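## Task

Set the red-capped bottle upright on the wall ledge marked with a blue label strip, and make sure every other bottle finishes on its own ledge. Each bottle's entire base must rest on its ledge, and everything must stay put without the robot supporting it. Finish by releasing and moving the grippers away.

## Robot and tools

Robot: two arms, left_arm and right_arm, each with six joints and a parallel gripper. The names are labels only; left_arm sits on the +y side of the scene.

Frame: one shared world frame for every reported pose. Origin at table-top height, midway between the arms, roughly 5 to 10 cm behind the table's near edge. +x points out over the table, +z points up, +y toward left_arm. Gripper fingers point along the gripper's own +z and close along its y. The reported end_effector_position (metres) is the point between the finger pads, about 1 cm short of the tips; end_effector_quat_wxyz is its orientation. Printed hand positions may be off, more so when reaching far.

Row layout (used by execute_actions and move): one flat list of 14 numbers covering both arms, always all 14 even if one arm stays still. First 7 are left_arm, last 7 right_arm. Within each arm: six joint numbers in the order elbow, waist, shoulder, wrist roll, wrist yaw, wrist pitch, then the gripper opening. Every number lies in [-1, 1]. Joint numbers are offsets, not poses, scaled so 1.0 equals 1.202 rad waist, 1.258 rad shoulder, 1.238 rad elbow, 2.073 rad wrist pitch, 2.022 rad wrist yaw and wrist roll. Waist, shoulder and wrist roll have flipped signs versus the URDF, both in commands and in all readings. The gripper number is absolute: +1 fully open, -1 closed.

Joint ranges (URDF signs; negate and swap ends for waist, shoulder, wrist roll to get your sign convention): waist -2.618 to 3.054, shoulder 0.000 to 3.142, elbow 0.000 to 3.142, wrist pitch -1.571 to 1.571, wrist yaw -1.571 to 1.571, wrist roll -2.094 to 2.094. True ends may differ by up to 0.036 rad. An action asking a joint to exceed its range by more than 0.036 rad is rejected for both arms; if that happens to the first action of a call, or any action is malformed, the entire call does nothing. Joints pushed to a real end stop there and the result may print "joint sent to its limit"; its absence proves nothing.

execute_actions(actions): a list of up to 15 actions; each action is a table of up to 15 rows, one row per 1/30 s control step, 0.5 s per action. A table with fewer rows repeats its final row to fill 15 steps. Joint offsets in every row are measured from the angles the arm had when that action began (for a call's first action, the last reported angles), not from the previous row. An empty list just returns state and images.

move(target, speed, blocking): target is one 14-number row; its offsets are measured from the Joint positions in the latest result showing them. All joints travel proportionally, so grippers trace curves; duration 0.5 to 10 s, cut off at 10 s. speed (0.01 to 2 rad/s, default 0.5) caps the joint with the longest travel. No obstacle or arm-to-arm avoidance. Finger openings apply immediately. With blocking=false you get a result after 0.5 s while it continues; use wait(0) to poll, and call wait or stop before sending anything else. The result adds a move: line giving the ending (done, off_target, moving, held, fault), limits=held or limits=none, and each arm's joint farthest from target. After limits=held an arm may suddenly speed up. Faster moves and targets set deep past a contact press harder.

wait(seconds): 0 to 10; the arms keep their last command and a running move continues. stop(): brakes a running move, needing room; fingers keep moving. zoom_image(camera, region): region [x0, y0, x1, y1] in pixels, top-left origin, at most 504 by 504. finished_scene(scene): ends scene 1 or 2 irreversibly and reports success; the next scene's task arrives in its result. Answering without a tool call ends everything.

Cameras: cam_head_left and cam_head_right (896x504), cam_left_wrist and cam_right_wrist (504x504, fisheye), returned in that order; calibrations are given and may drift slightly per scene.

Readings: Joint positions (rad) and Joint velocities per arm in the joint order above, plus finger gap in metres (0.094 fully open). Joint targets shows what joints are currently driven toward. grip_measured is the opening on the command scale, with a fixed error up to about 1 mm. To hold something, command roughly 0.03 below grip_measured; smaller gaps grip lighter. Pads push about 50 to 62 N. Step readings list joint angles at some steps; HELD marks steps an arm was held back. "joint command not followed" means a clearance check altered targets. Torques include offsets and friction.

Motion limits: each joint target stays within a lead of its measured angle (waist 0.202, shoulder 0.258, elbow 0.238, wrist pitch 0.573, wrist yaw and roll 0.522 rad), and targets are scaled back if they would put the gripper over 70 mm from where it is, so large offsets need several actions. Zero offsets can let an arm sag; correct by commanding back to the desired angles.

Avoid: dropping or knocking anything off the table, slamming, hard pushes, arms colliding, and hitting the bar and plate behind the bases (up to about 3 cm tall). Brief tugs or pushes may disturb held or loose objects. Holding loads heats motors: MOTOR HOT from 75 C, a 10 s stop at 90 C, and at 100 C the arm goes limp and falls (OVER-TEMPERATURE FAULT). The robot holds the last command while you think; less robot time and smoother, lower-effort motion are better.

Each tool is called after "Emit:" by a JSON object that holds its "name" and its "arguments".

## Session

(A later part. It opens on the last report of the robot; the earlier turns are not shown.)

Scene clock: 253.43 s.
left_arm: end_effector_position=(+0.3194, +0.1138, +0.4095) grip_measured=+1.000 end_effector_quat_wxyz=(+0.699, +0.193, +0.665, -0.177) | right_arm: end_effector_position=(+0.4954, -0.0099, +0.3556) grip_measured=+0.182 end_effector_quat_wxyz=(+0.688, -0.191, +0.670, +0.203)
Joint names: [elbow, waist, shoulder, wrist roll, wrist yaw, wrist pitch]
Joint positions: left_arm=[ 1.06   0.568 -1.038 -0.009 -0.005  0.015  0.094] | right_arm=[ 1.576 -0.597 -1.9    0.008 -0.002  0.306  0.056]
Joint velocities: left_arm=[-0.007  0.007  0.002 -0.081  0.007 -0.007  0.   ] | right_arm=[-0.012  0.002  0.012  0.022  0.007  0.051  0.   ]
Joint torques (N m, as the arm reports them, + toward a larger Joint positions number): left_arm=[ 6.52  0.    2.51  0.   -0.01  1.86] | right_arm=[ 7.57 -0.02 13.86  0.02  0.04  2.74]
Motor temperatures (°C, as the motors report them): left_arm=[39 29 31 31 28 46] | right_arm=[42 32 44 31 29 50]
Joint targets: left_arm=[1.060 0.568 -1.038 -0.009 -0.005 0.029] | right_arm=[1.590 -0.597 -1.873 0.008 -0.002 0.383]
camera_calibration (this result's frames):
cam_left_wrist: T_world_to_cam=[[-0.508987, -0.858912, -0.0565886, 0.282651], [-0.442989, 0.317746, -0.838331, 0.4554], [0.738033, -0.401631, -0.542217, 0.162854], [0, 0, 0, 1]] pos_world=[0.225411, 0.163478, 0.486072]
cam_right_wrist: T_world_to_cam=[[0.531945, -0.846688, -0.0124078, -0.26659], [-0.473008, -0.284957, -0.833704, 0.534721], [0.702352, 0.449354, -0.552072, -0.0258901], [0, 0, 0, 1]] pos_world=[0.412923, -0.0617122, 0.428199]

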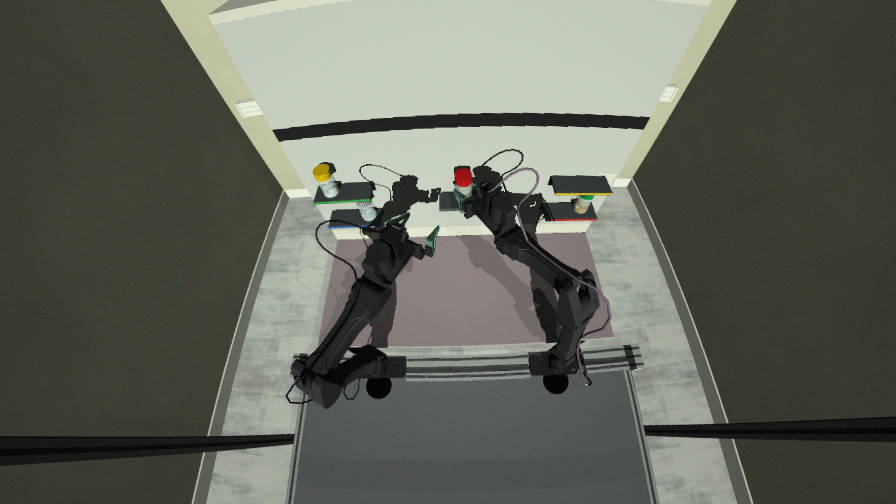

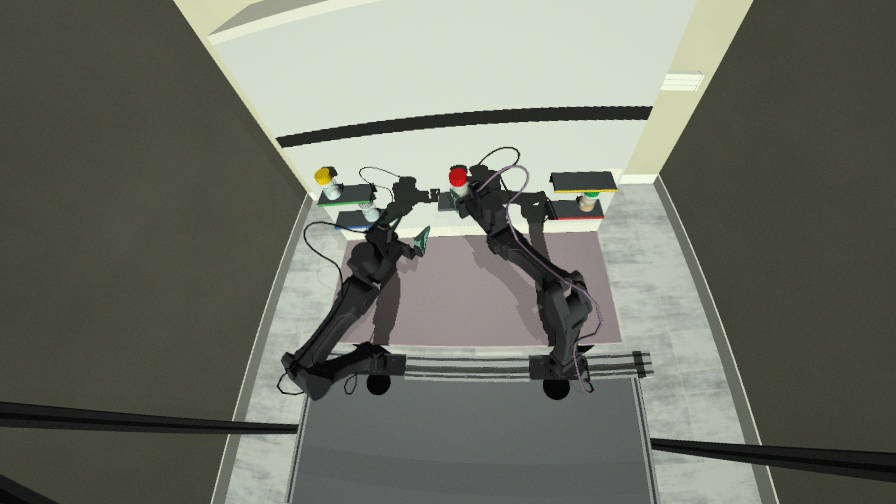

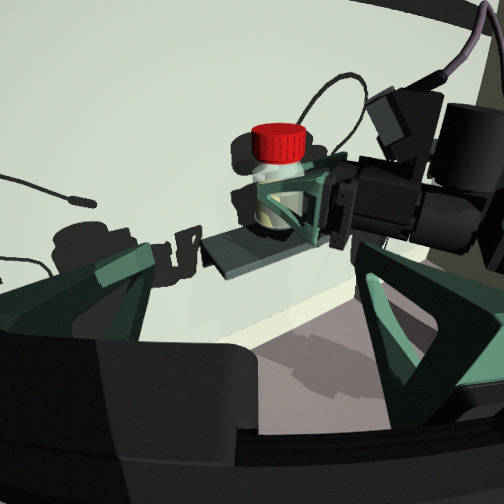

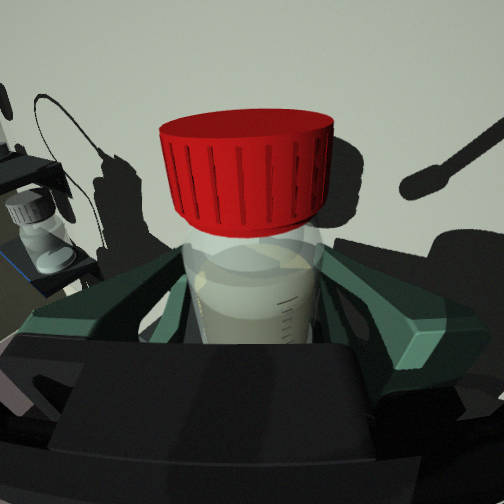

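Emit:
{"name": "execute_actions", "arguments": {"actions": [[[0,0,0,0,0,0.007,1,-0.005,0,0.021,0,0,0.047,0.14]]]}}

Emit:
{"name": "wait", "arguments": {"seconds": 0.4}}

Scene clock: 258.80 s.
left_arm: end_effector_position=(+0.3194, +0.1138, +0.4095) grip_measured=+1.000 end_effector_quat_wxyz=(+0.699, +0.193, +0.665, -0.177) | right_arm: end_effector_position=(+0.4952, -0.0100, +0.3509) grip_measured=+0.182 end_effector_quat_wxyz=(+0.688, -0.191, +0.670, +0.203)
Joint names: [elbow, waist, shoulder, wrist roll, wrist yaw, wrist pitch]
Joint positions: left_arm=[ 1.06   0.568 -1.038 -0.009 -0.005  0.015  0.094] | right_arm=[ 1.557 -0.597 -1.9    0.008 -0.002  0.326  0.056]
Joint velocities: left_arm=[ 0.007 -0.012  0.002  0.066 -0.051 -0.051  0.   ] | right_arm=[-0.012  0.007 -0.007  0.066  0.022  0.037 -0.   ]
Joint torques (N m, as the arm reports them, + toward a larger Joint positions number): left_arm=[ 6.53  0.    2.51 -0.01 -0.01  1.86] | right_arm=[ 7.39 -0.05 13.65 -0.01  0.04  2.76]
Motor temperatures (°C, as the motors report them): left_arm=[39 29 31 31 28 46] | right_arm=[42 32 45 31 29 50]
Joint targets: left_arm=[1.060 0.568 -1.038 -0.009 -0.005 0.029] | right_arm=[1.569 -0.597 -1.874 0.008 -0.002 0.403]
Step readings (joint positions):
0: left_arm=[1.060 0.568 -1.038 -0.009 -0.005 0.015] | right_arm=[1.576 -0.597 -1.900 0.008 -0.002 0.306]
1: left_arm=[1.060 0.568 -1.038 -0.009 -0.005 0.015] | right_arm=[1.572 -0.597 -1.900 0.008 -0.002 0.311]
2: left_arm=[1.060 0.568 -1.038 -0.009 -0.005 0.015] | right_arm=[1.568 -0.597 -1.900 0.008 -0.002 0.317]
4: left_arm=[1.060 0.568 -1.038 -0.009 -0.005 0.015] | right_arm=[1.562 -0.597 -1.900 0.008 -0.002 0.321]
8: left_arm=[1.060 0.568 -1.038 -0.009 -0.005 0.015] | right_arm=[1.557 -0.597 -1.900 0.008 -0.002 0.321]
15: Joint positions above
camera_calibration (this result's frames):
cam_left_wrist: T_world_to_cam=[[-0.508987, -0.858912, -0.0565886, 0.282651], [-0.442989, 0.317746, -0.838331, 0.4554], [0.738033, -0.401631, -0.542217, 0.162854], [0, 0, 0, 1]] pos_world=[0.225411, 0.163478, 0.486072]
cam_right_wrist: T_world_to_cam=[[0.531942, -0.84669, -0.0124083, -0.266566], [-0.472473, -0.284612, -0.834125, 0.530633], [0.702714, 0.449569, -0.551436, -0.0286482], [0, 0, 0, 1]] pos_world=[0.412639, -0.0617952, 0.423509]

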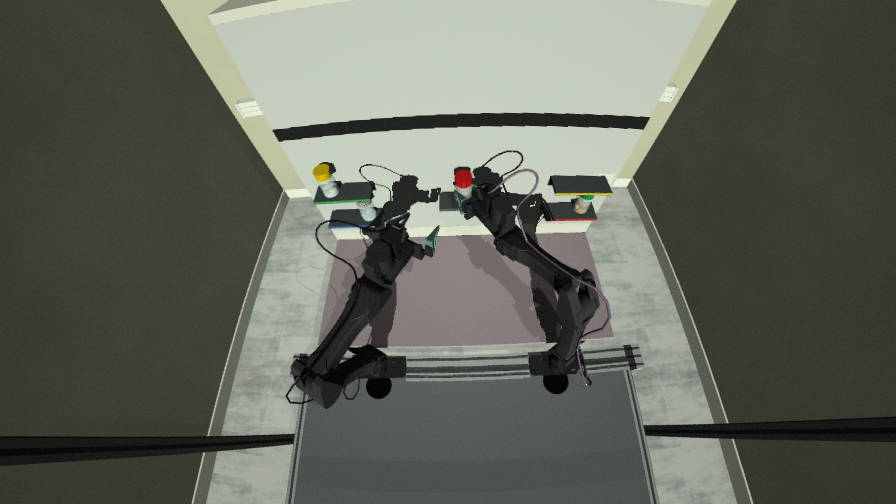

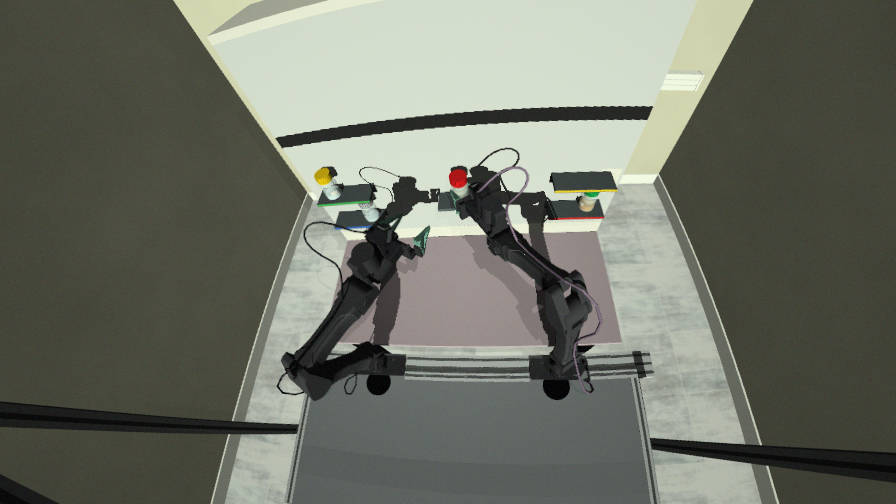

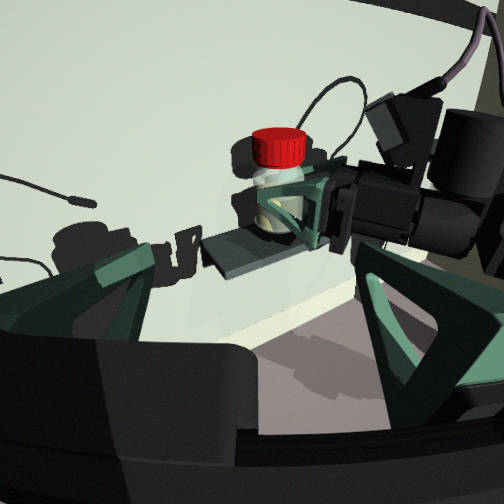

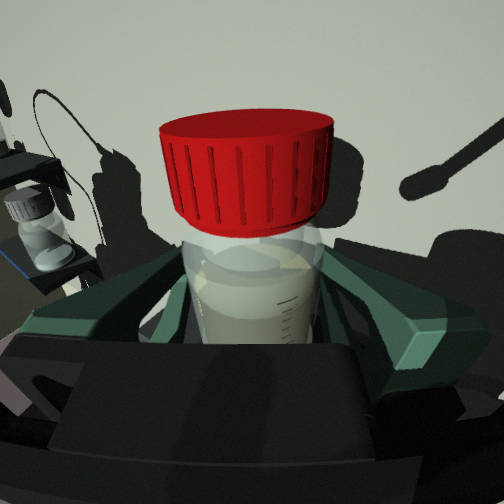

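Scene clock: 259.20 s.
left_arm: end_effector_position=(+0.3194, +0.1138, +0.4095) grip_measured=+1.000 end_effector_quat_wxyz=(+0.699, +0.193, +0.665, -0.177) | right_arm: end_effector_position=(+0.4952, -0.0100, +0.3511) grip_measured=+0.182 end_effector_quat_wxyz=(+0.688, -0.191, +0.670, +0.203)
Joint names: [elbow, waist, shoulder, wrist roll, wrist yaw, wrist pitch]
Joint positions: left_arm=[ 1.06   0.568 -1.038 -0.009 -0.005  0.015  0.094] | right_arm=[ 1.557 -0.597 -1.9    0.008 -0.002  0.326  0.056]
Joint velocities: left_arm=[-0.012 -0.002  0.002  0.081 -0.066  0.037  0.   ] | right_arm=[ 0.007  0.017 -0.007  0.022  0.081  0.007 -0.   ]
Joint torques (N m, as the arm reports them, + toward a larger Joint positions number): left_arm=[ 6.52  0.01  2.52  0.   -0.01  1.86] | right_arm=[ 7.37 -0.06 13.68  0.01  0.03  2.75]
Motor temperatures (°C, as the motors report them): left_arm=[39 29 31 31 28 46] | right_arm=[42 32 45 31 29 50]
Joint targets: left_arm=[1.060 0.568 -1.038 -0.009 -0.005 0.029] | right_arm=[1.569 -0.597 -1.874 0.008 -0.002 0.403]
wait: 0.40 s; at rest by 0.17 s
camera_calibration (this result's frames):
cam_left_wrist: T_world_to_cam=[[-0.508987, -0.858912, -0.0565886, 0.282651], [-0.442989, 0.317746, -0.838331, 0.4554], [0.738033, -0.401631, -0.542217, 0.162854], [0, 0, 0, 1]] pos_world=[0.225411, 0.163478, 0.486072]
cam_right_wrist: T_world_to_cam=[[0.531939, -0.846692, -0.0124089, -0.266565], [-0.471938, -0.284267, -0.834546, 0.530674], [0.703076, 0.449783, -0.550799, -0.0289396], [0, 0, 0, 1]] pos_world=[0.412589, -0.0618293, 0.423624]

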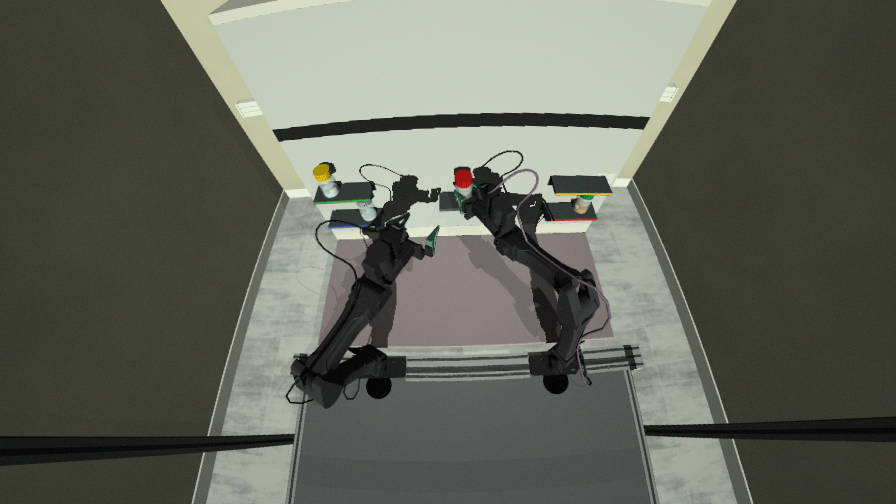

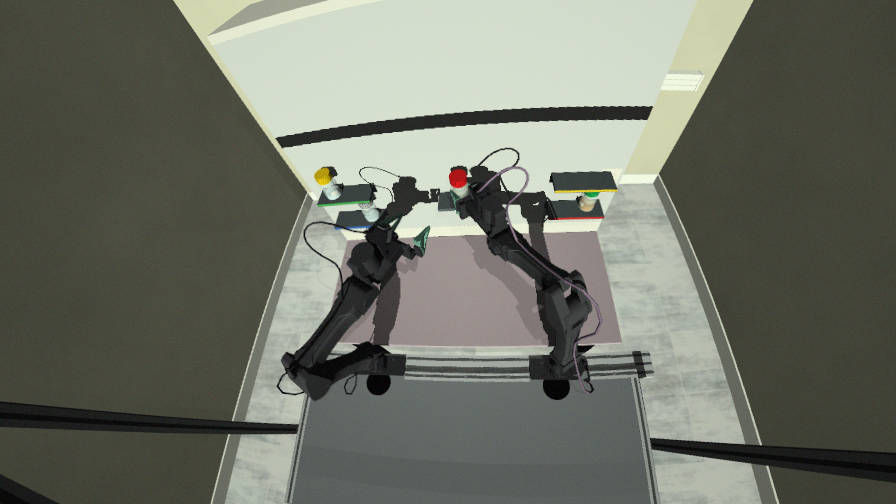

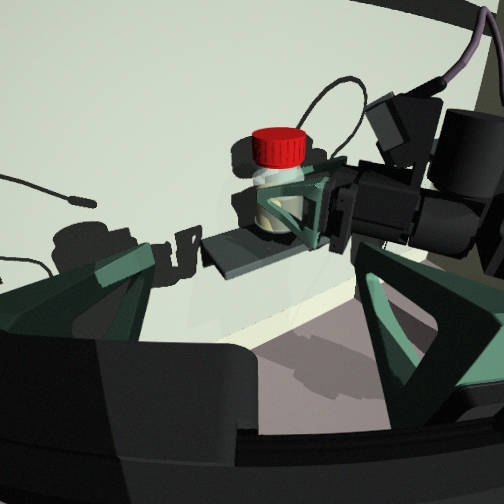

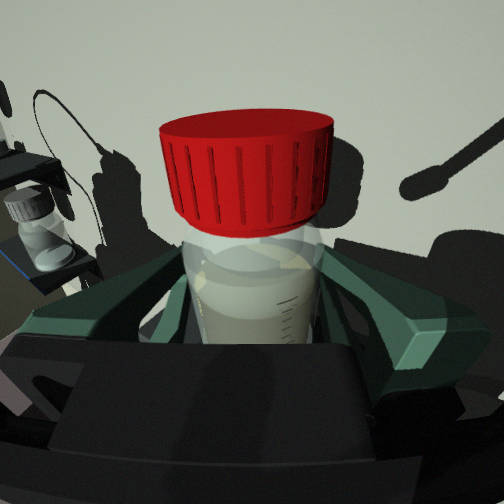

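Another step down.

Emit:
{"name": "execute_actions", "arguments": {"actions": [[[0,0,0,0,0,0.007,1,-0.004,0,0.021,0,0,0.045,0.14]],[[0,0,0,0,0,0,1,0,0,0.021,0,0,0.037,0.14]]]}}

Emit:
{"name": "zoom_image", "arguments": {"camera": "cam_left_wrist", "region": [180,180,360,300]}}

Scene clock: 263.77 s.
left_arm: end_effector_position=(+0.3194, +0.1138, +0.4095) grip_measured=+1.000 end_effector_quat_wxyz=(+0.699, +0.193, +0.665, -0.177) | right_arm: end_effector_position=(+0.4947, -0.0101, +0.3409) grip_measured=+0.182 end_effector_quat_wxyz=(+0.685, -0.192, +0.673, +0.202)
Joint names: [elbow, waist, shoulder, wrist roll, wrist yaw, wrist pitch]
Joint positions: left_arm=[ 1.06   0.568 -1.038 -0.009 -0.005  0.015  0.094] | right_arm=[ 1.526 -0.597 -1.9    0.008 -0.002  0.346  0.056]
Joint velocities: left_arm=[ 0.012  0.007 -0.002 -0.007 -0.007  0.007  0.   ] | right_arm=[-0.007 -0.017 -0.012  0.066 -0.007 -0.037  0.   ]
Joint torques (N m, as the arm reports them, + toward a larger Joint positions number): left_arm=[ 6.53  0.01  2.52  0.   -0.01  1.72] | right_arm=[ 7.45 -0.01 13.6   0.02  0.02  2.73]
Motor temperatures (°C, as the motors report them): left_arm=[39 29 31 31 28 46] | right_arm=[42 32 45 31 29 50]
Joint targets: left_arm=[1.060 0.568 -1.038 -0.009 -0.005 0.015] | right_arm=[1.539 -0.597 -1.874 0.008 -0.002 0.419]
Step readings (joint positions; steps 1 to 15: 1st action; 16 to 30: 2nd action):
0: left_arm=[1.060 0.568 -1.038 -0.009 -0.005 0.015] | right_arm=[1.557 -0.597 -1.900 0.008 -0.002 0.326]
1: left_arm=[1.060 0.568 -1.038 -0.009 -0.005 0.015] | right_arm=[1.554 -0.597 -1.900 0.008 -0.002 0.330]
2: left_arm=[1.060 0.568 -1.038 -0.009 -0.005 0.015] | right_arm=[1.550 -0.597 -1.900 0.008 -0.002 0.335]
4: left_arm=[1.060 0.568 -1.038 -0.009 -0.005 0.015] | right_arm=[1.544 -0.597 -1.900 0.008 -0.002 0.339]
8: left_arm=[1.060 0.568 -1.038 -0.009 -0.005 0.015] | right_arm=[1.539 -0.597 -1.900 0.008 -0.002 0.339]
15: left_arm=[1.060 0.568 -1.038 -0.009 -0.005 0.015] | right_arm=[1.539 -0.597 -1.900 0.008 -0.002 0.342]
16: left_arm=[1.060 0.568 -1.038 -0.009 -0.005 0.015] | right_arm=[1.537 -0.597 -1.900 0.008 -0.002 0.343]
17: left_arm=[1.060 0.568 -1.038 -0.009 -0.005 0.015] | right_arm=[1.535 -0.597 -1.900 0.008 -0.002 0.345]
19: left_arm=[1.060 0.568 -1.038 -0.009 -0.005 0.015] | right_arm=[1.531 -0.597 -1.900 0.008 -0.002 0.346]
23: left_arm=[1.060 0.568 -1.038 -0.009 -0.005 0.015] | right_arm=[1.526 -0.597 -1.900 0.008 -0.002 0.346]
30: Joint positions above
camera_calibration (this result's frames):
cam_left_wrist: T_world_to_cam=[[-0.508987, -0.858912, -0.0565886, 0.282651], [-0.442989, 0.317746, -0.838331, 0.4554], [0.738033, -0.401631, -0.542217, 0.162854], [0, 0, 0, 1]] pos_world=[0.225411, 0.163478, 0.486072]
cam_right_wrist: T_world_to_cam=[[0.531982, -0.846665, -0.0124012, -0.26654], [-0.479402, -0.289085, -0.828615, 0.52349], [0.697974, 0.446754, -0.559681, -0.0286598], [0, 0, 0, 1]] pos_world=[0.412761, -0.0615335, 0.414426]

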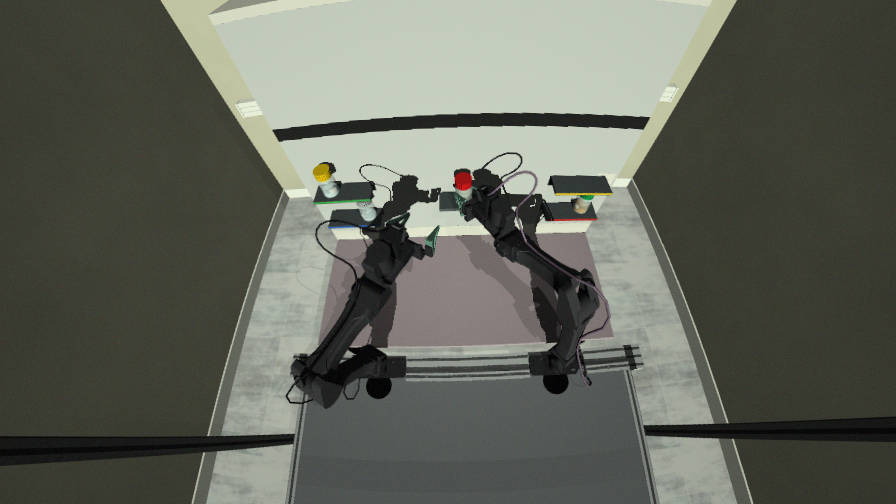

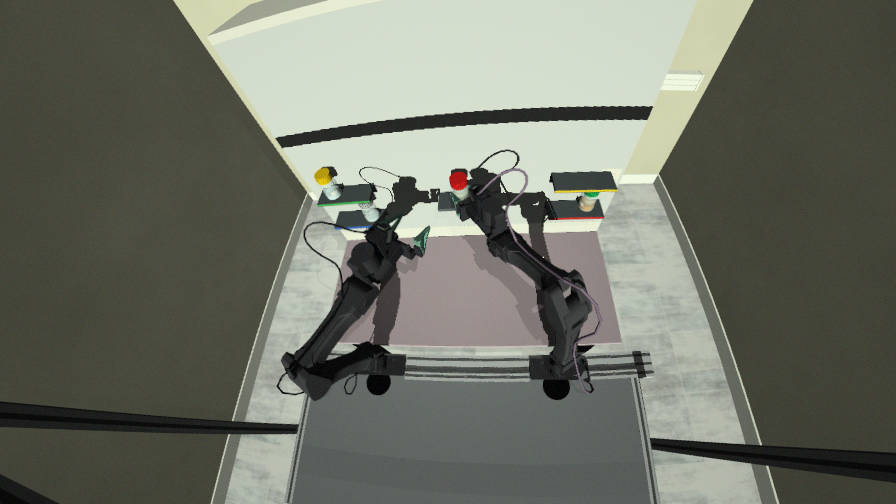

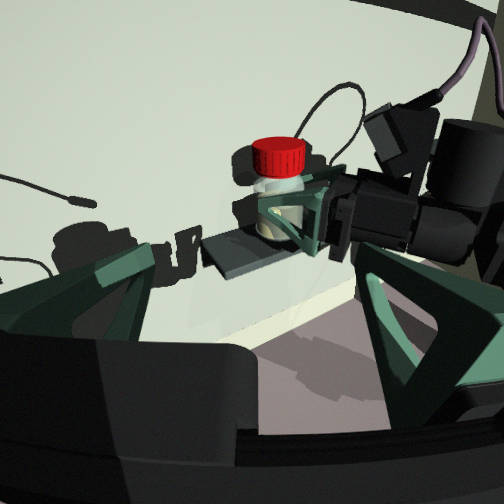

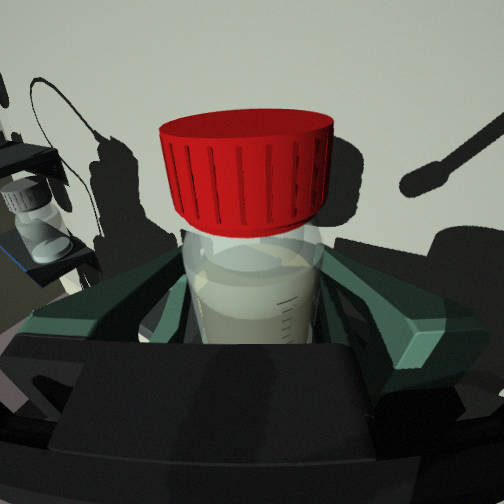

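Region (180, 180, 360, 300) of cam_left_wrist's 504x504 image, scaled by 2.800, with more detail than that image has.

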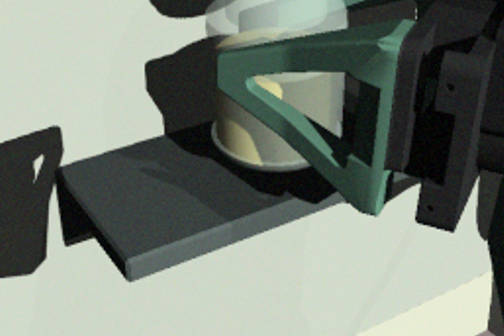

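Emit:
{"name": "execute_actions", "arguments": {"actions": [[[0,0,0,0,0,0,1,-0.004,0,0.021,0,0,0.050,0.14]],[[0,0,0,0,0,0,1,0,0,0.021,0,0,0.037,0.14]]]}}

Emit:
{"name": "zoom_image", "arguments": {"camera": "cam_left_wrist", "region": [180,180,360,300]}}

Scene clock: 269.77 s.
left_arm: end_effector_position=(+0.3194, +0.1138, +0.4095) grip_measured=+1.000 end_effector_quat_wxyz=(+0.699, +0.193, +0.665, -0.177) | right_arm: end_effector_position=(+0.4940, -0.0104, +0.3335) grip_measured=+0.182 end_effector_quat_wxyz=(+0.685, -0.192, +0.673, +0.202)
Joint names: [elbow, waist, shoulder, wrist roll, wrist yaw, wrist pitch]
Joint positions: left_arm=[ 1.06   0.568 -1.038 -0.009 -0.005  0.015  0.094] | right_arm=[ 1.497 -0.597 -1.9    0.008 -0.002  0.375  0.056]
Joint velocities: left_arm=[-0.002  0.012  0.007 -0.037 -0.066  0.022  0.   ] | right_arm=[-0.007  0.002  0.022 -0.022 -0.007  0.051 -0.001]
Joint torques (N m, as the arm reports them, + toward a larger Joint positions number): left_arm=[ 6.54  0.01  2.51  0.   -0.01  1.72] | right_arm=[ 7.36  0.   13.84  0.    0.03  2.69]
Motor temperatures (°C, as the motors report them): left_arm=[39 29 31 31 28 46] | right_arm=[42 32 45 31 29 50]
Joint targets: left_arm=[1.060 0.568 -1.038 -0.009 -0.005 0.015] | right_arm=[1.509 -0.597 -1.874 0.008 -0.002 0.448]
Step readings (joint positions; steps 1 to 15: 1st action; 16 to 30: 2nd action):
0: left_arm=[1.060 0.568 -1.038 -0.009 -0.005 0.015] | right_arm=[1.526 -0.597 -1.900 0.008 -0.002 0.346]
1: left_arm=[1.060 0.568 -1.038 -0.009 -0.005 0.015] | right_arm=[1.523 -0.597 -1.900 0.008 -0.002 0.351]
2: left_arm=[1.060 0.568 -1.038 -0.009 -0.005 0.015] | right_arm=[1.520 -0.597 -1.900 0.008 -0.002 0.358]
4: left_arm=[1.060 0.568 -1.038 -0.009 -0.005 0.015] | right_arm=[1.514 -0.597 -1.900 0.008 -0.002 0.364]
8: left_arm=[1.060 0.568 -1.038 -0.009 -0.005 0.015] | right_arm=[1.509 -0.597 -1.900 0.008 -0.002 0.365]
15: left_arm=[1.060 0.568 -1.038 -0.009 -0.005 0.015] | right_arm=[1.509 -0.597 -1.900 0.008 -0.002 0.371]
16: left_arm=[1.060 0.568 -1.038 -0.009 -0.005 0.015] | right_arm=[1.508 -0.597 -1.900 0.008 -0.002 0.373]
17: left_arm=[1.060 0.568 -1.038 -0.009 -0.005 0.015] | right_arm=[1.505 -0.597 -1.900 0.008 -0.002 0.375]
19: left_arm=[1.060 0.568 -1.038 -0.009 -0.005 0.015] | right_arm=[1.501 -0.597 -1.900 0.008 -0.002 0.375]
23: left_arm=[1.060 0.568 -1.038 -0.009 -0.005 0.015] | right_arm=[1.497 -0.597 -1.900 0.008 -0.002 0.375]
30: Joint positions above
camera_calibration (this result's frames):
cam_left_wrist: T_world_to_cam=[[-0.508987, -0.858912, -0.0565886, 0.282651], [-0.442989, 0.317746, -0.838331, 0.4554], [0.738033, -0.401631, -0.542217, 0.162854], [0, 0, 0, 1]] pos_world=[0.225411, 0.163478, 0.486072]
cam_right_wrist: T_world_to_cam=[[0.531982, -0.846665, -0.0124012, -0.266505], [-0.479402, -0.289085, -0.828615, 0.516964], [0.697974, 0.446754, -0.559681, -0.0321673], [0, 0, 0, 1]] pos_world=[0.412062, -0.0618232, 0.407056]

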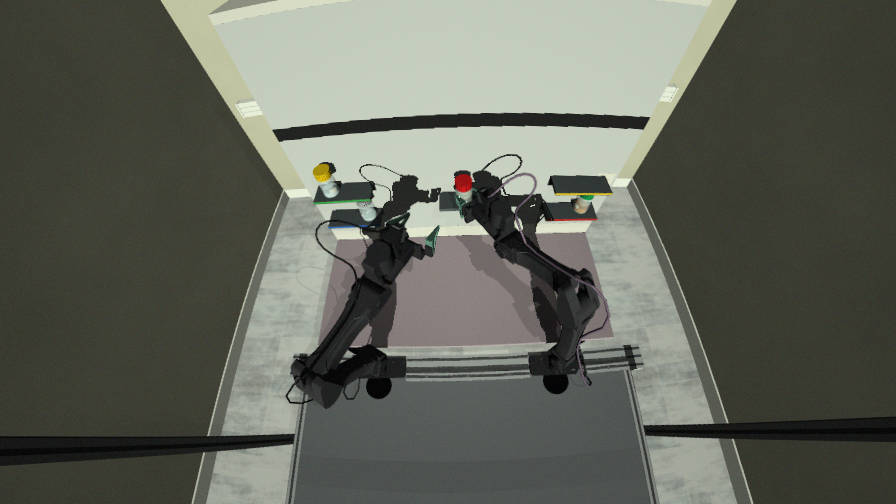

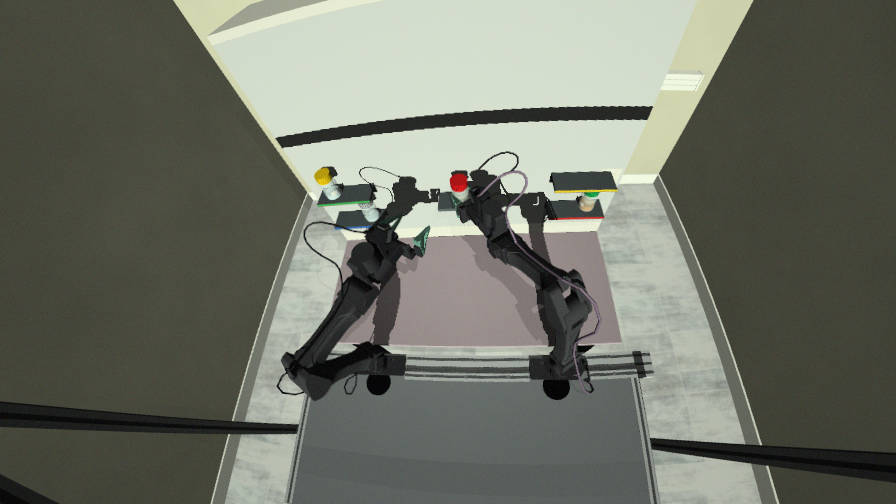

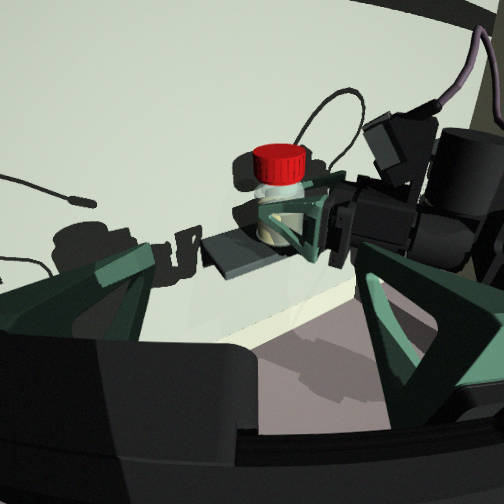

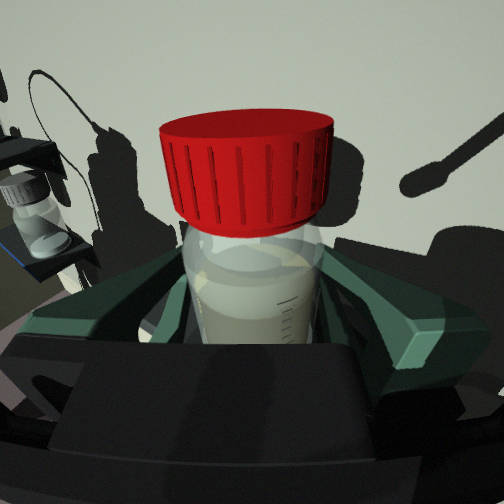

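Region (180, 180, 360, 300) of cam_left_wrist's 504x504 image, scaled by 2.800, with more detail than that image has.

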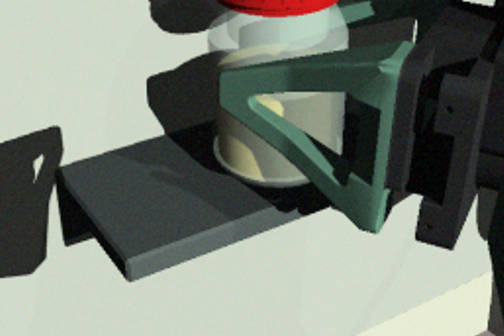

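Emit:
{"name": "execute_actions", "arguments": {"actions": [[[0,0,0,0,0,0,1,-0.004,0,0.021,0,0,0.048,0.14]],[[0,0,0,0,0,0,1,0,0,0.021,0,0,0.037,0.14]]]}}

Emit:
{"name": "zoom_image", "arguments": {"camera": "cam_left_wrist", "region": [180,180,360,300]}}

Scene clock: 274.63 s.
left_arm: end_effector_position=(+0.3194, +0.1138, +0.4095) grip_measured=+1.000 end_effector_quat_wxyz=(+0.699, +0.193, +0.665, -0.177) | right_arm: end_effector_position=(+0.4932, -0.0108, +0.3260) grip_measured=+0.182 end_effector_quat_wxyz=(+0.684, -0.192, +0.674, +0.202)
Joint names: [elbow, waist, shoulder, wrist roll, wrist yaw, wrist pitch]
Joint positions: left_arm=[ 1.06   0.568 -1.038 -0.009 -0.005  0.015  0.094] | right_arm=[ 1.469 -0.597 -1.9    0.008 -0.002  0.401  0.056]
Joint velocities: left_arm=[ 0.002 -0.002 -0.002  0.066  0.007  0.066  0.   ] | right_arm=[-0.017 -0.002  0.017  0.051  0.037  0.037 -0.002]
Joint torques (N m, as the arm reports them, + toward a larger Joint positions number): left_arm=[ 6.53  0.01  2.52 -0.01 -0.01  1.73] | right_arm=[ 7.2   0.02 13.7   0.01  0.03  2.67]
Motor temperatures (°C, as the motors report them): left_arm=[39 29 31 31 28 46] | right_arm=[41 32 45 31 29 50]
Joint targets: left_arm=[1.060 0.568 -1.038 -0.009 -0.005 0.015] | right_arm=[1.480 -0.597 -1.874 0.008 -0.002 0.473]
Step readings (joint positions; steps 1 to 15: 1st action; 16 to 30: 2nd action):
0: left_arm=[1.060 0.568 -1.038 -0.009 -0.005 0.015] | right_arm=[1.497 -0.597 -1.900 0.008 -0.002 0.375]
1: left_arm=[1.060 0.568 -1.038 -0.009 -0.005 0.015] | right_arm=[1.494 -0.597 -1.900 0.008 -0.002 0.380]
2: left_arm=[1.060 0.568 -1.038 -0.009 -0.005 0.015] | right_arm=[1.490 -0.597 -1.900 0.008 -0.002 0.386]
4: left_arm=[1.060 0.568 -1.038 -0.009 -0.005 0.015] | right_arm=[1.485 -0.597 -1.900 0.008 -0.002 0.391]
8: left_arm=[1.060 0.568 -1.038 -0.009 -0.005 0.015] | right_arm=[1.480 -0.597 -1.900 0.008 -0.002 0.391]
15: left_arm=[1.060 0.568 -1.038 -0.009 -0.005 0.015] | right_arm=[1.480 -0.597 -1.900 0.008 -0.002 0.396]
16: left_arm=[1.060 0.568 -1.038 -0.009 -0.005 0.015] | right_arm=[1.478 -0.597 -1.900 0.008 -0.002 0.398]
17: left_arm=[1.060 0.568 -1.038 -0.009 -0.005 0.015] | right_arm=[1.476 -0.597 -1.900 0.008 -0.002 0.400]
19: left_arm=[1.060 0.568 -1.038 -0.009 -0.005 0.015] | right_arm=[1.472 -0.597 -1.900 0.008 -0.002 0.401]
23: left_arm=[1.060 0.568 -1.038 -0.009 -0.005 0.015] | right_arm=[1.469 -0.597 -1.900 0.008 -0.002 0.401]
30: Joint positions above
camera_calibration (this result's frames):
cam_left_wrist: T_world_to_cam=[[-0.508987, -0.858912, -0.0565886, 0.282651], [-0.442989, 0.317746, -0.838331, 0.4554], [0.738033, -0.401631, -0.542217, 0.162854], [0, 0, 0, 1]] pos_world=[0.225411, 0.163478, 0.486072]
cam_right_wrist: T_world_to_cam=[[0.531993, -0.846652, -0.0127813, -0.266351], [-0.480896, -0.289678, -0.827542, 0.51059], [0.696938, 0.446393, -0.561258, -0.0346068], [0, 0, 0, 1]] pos_world=[0.411356, -0.0621514, 0.399707]

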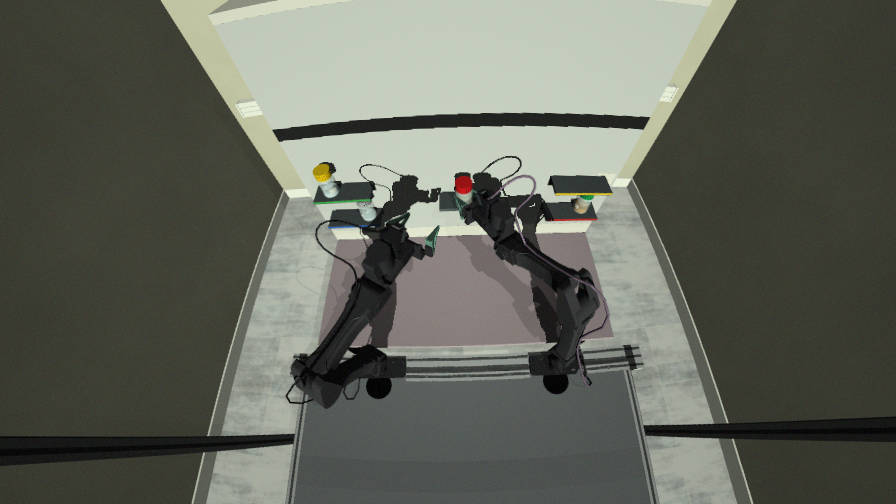

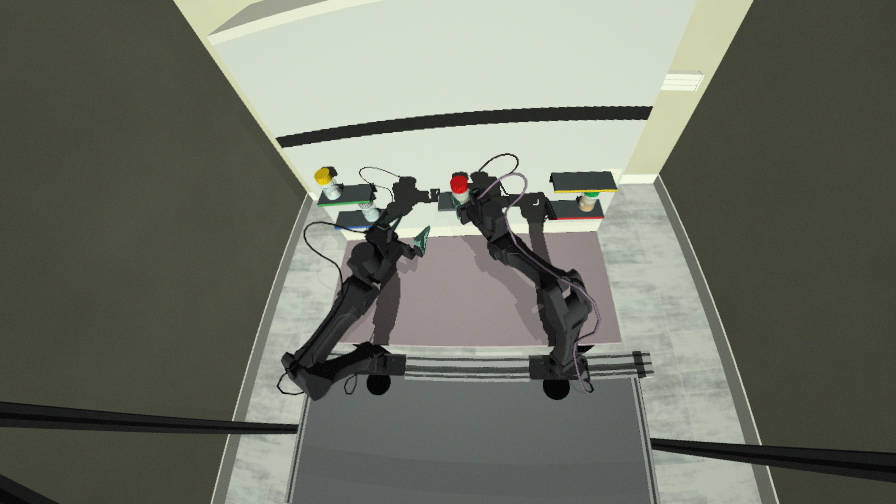

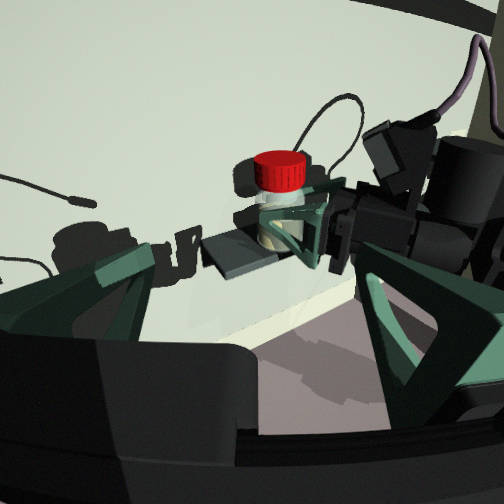

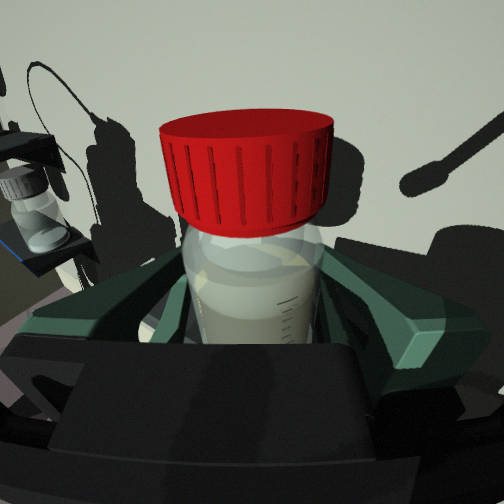

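Region (180, 180, 360, 300) of cam_left_wrist's 504x504 image, scaled by 2.800, with more detail than that image has.

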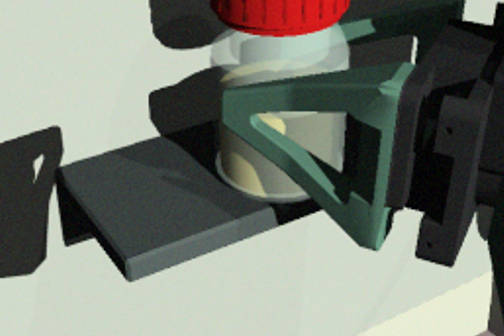

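Emit:
{"name": "execute_actions", "arguments": {"actions": [[[0,0,0,0,0,0,1,-0.003,0,0.021,0,0,0.046,0.14]],[[0,0,0,0,0,0,1,0,0,0.021,0,0,0.037,0.14]]]}}

Emit:
{"name": "zoom_image", "arguments": {"camera": "cam_left_wrist", "region": [180,180,360,300]}}

Scene clock: 285.13 s.
left_arm: end_effector_position=(+0.3194, +0.1138, +0.4095) grip_measured=+1.000 end_effector_quat_wxyz=(+0.699, +0.193, +0.665, -0.177) | right_arm: end_effector_position=(+0.4924, -0.0112, +0.3257) grip_measured=+0.182 end_effector_quat_wxyz=(+0.690, -0.190, +0.668, +0.203)
Joint names: [elbow, waist, shoulder, wrist roll, wrist yaw, wrist pitch]
Joint positions: left_arm=[ 1.06   0.568 -1.038 -0.009 -0.005  0.015  0.094] | right_arm=[ 1.449 -0.597 -1.9    0.008 -0.002  0.439  0.056]
Joint velocities: left_arm=[-0.007 -0.002 -0.002  0.037 -0.037 -0.022  0.   ] | right_arm=[ 0.007 -0.007 -0.007  0.037 -0.037  0.007 -0.   ]
Joint torques (N m, as the arm reports them, + toward a larger Joint positions number): left_arm=[ 6.52  0.    2.51  0.   -0.01  1.73] | right_arm=[ 6.79 -0.01 13.6   0.01  0.03  2.59]
Motor temperatures (°C, as the motors report them): left_arm=[39 29 31 31 28 46] | right_arm=[41 32 46 31 29 51]
Joint targets: left_arm=[1.060 0.568 -1.038 -0.009 -0.005 0.015] | right_arm=[1.456 -0.597 -1.874 0.008 -0.002 0.503]
Step readings (joint positions; steps 1 to 15: 1st action; 16 to 30: 2nd action):
0: left_arm=[1.060 0.568 -1.038 -0.009 -0.005 0.015] | right_arm=[1.469 -0.597 -1.900 0.008 -0.002 0.401]
1: left_arm=[1.060 0.568 -1.038 -0.009 -0.005 0.015] | right_arm=[1.466 -0.597 -1.900 0.008 -0.002 0.406]
2: left_arm=[1.060 0.568 -1.038 -0.009 -0.005 0.015] | right_arm=[1.463 -0.597 -1.900 0.008 -0.002 0.412]
4: left_arm=[1.060 0.568 -1.038 -0.009 -0.005 0.015] | right_arm=[1.459 -0.597 -1.900 0.008 -0.002 0.420]
8: left_arm=[1.060 0.568 -1.038 -0.009 -0.005 0.015] | right_arm=[1.457 -0.597 -1.900 0.008 -0.002 0.425]
15: left_arm=[1.060 0.568 -1.038 -0.009 -0.005 0.015] | right_arm=[1.456 -0.597 -1.900 0.008 -0.002 0.426]
16: left_arm=[1.060 0.568 -1.038 -0.009 -0.005 0.015] | right_arm=[1.455 -0.597 -1.900 0.008 -0.002 0.428]
17: left_arm=[1.060 0.568 -1.038 -0.009 -0.005 0.015] | right_arm=[1.453 -0.597 -1.900 0.008 -0.002 0.432]
19: left_arm=[1.060 0.568 -1.038 -0.009 -0.005 0.015] | right_arm=[1.451 -0.597 -1.900 0.008 -0.002 0.436]
23: left_arm=[1.060 0.568 -1.038 -0.009 -0.005 0.015] | right_arm=[1.450 -0.597 -1.900 0.008 -0.002 0.438]
30: Joint positions above
camera_calibration (this result's frames):
cam_left_wrist: T_world_to_cam=[[-0.508987, -0.858912, -0.0565886, 0.282651], [-0.442989, 0.317746, -0.838331, 0.4554], [0.738033, -0.401631, -0.542217, 0.162854], [0, 0, 0, 1]] pos_world=[0.225411, 0.163478, 0.486072]
cam_right_wrist: T_world_to_cam=[[0.531924, -0.846695, -0.0127944, -0.266312], [-0.468084, -0.281409, -0.837679, 0.506941], [0.705658, 0.45157, -0.546013, -0.0432576], [0, 0, 0, 1]] pos_world=[0.409474, -0.0632934, 0.397627]

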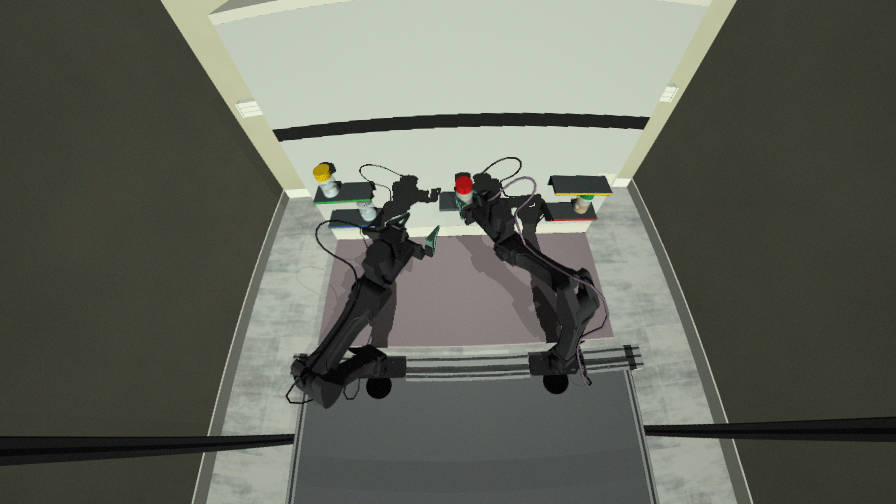

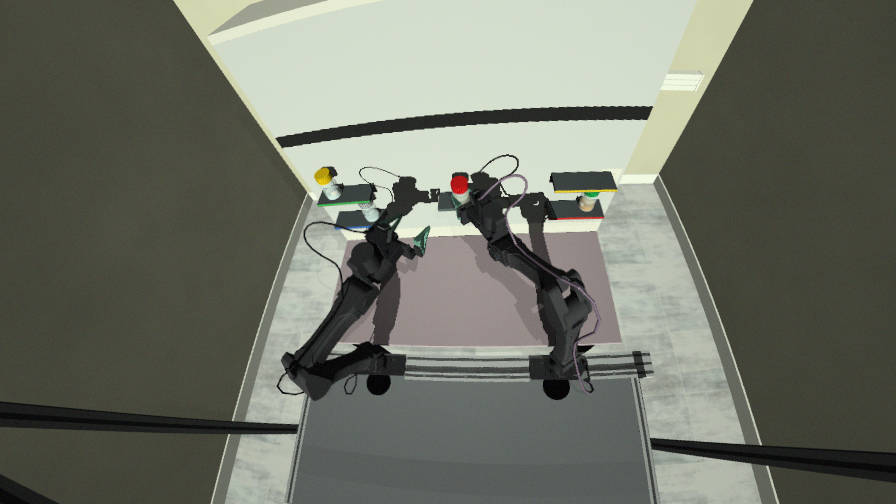

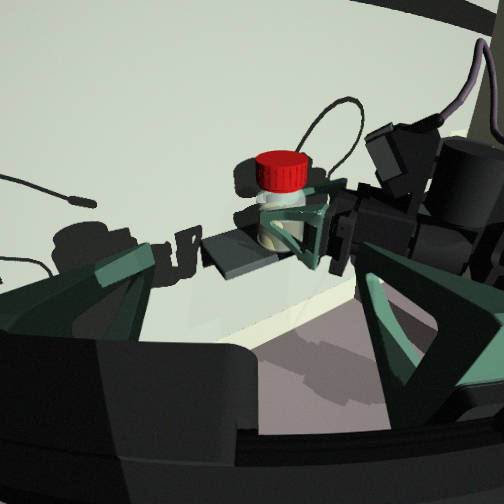

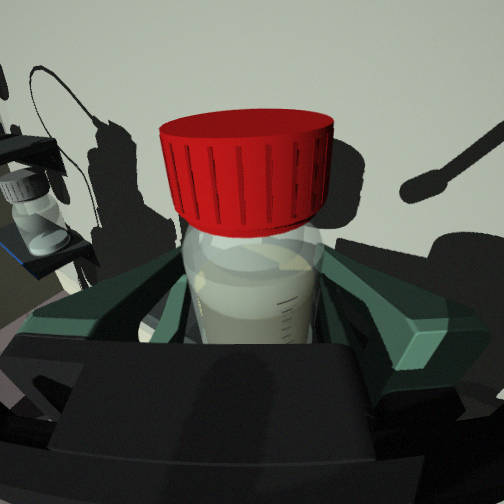

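Region (180, 180, 360, 300) of cam_left_wrist's 504x504 image, scaled by 2.800, with more detail than that image has.

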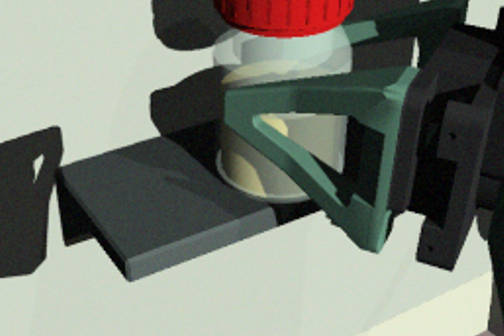

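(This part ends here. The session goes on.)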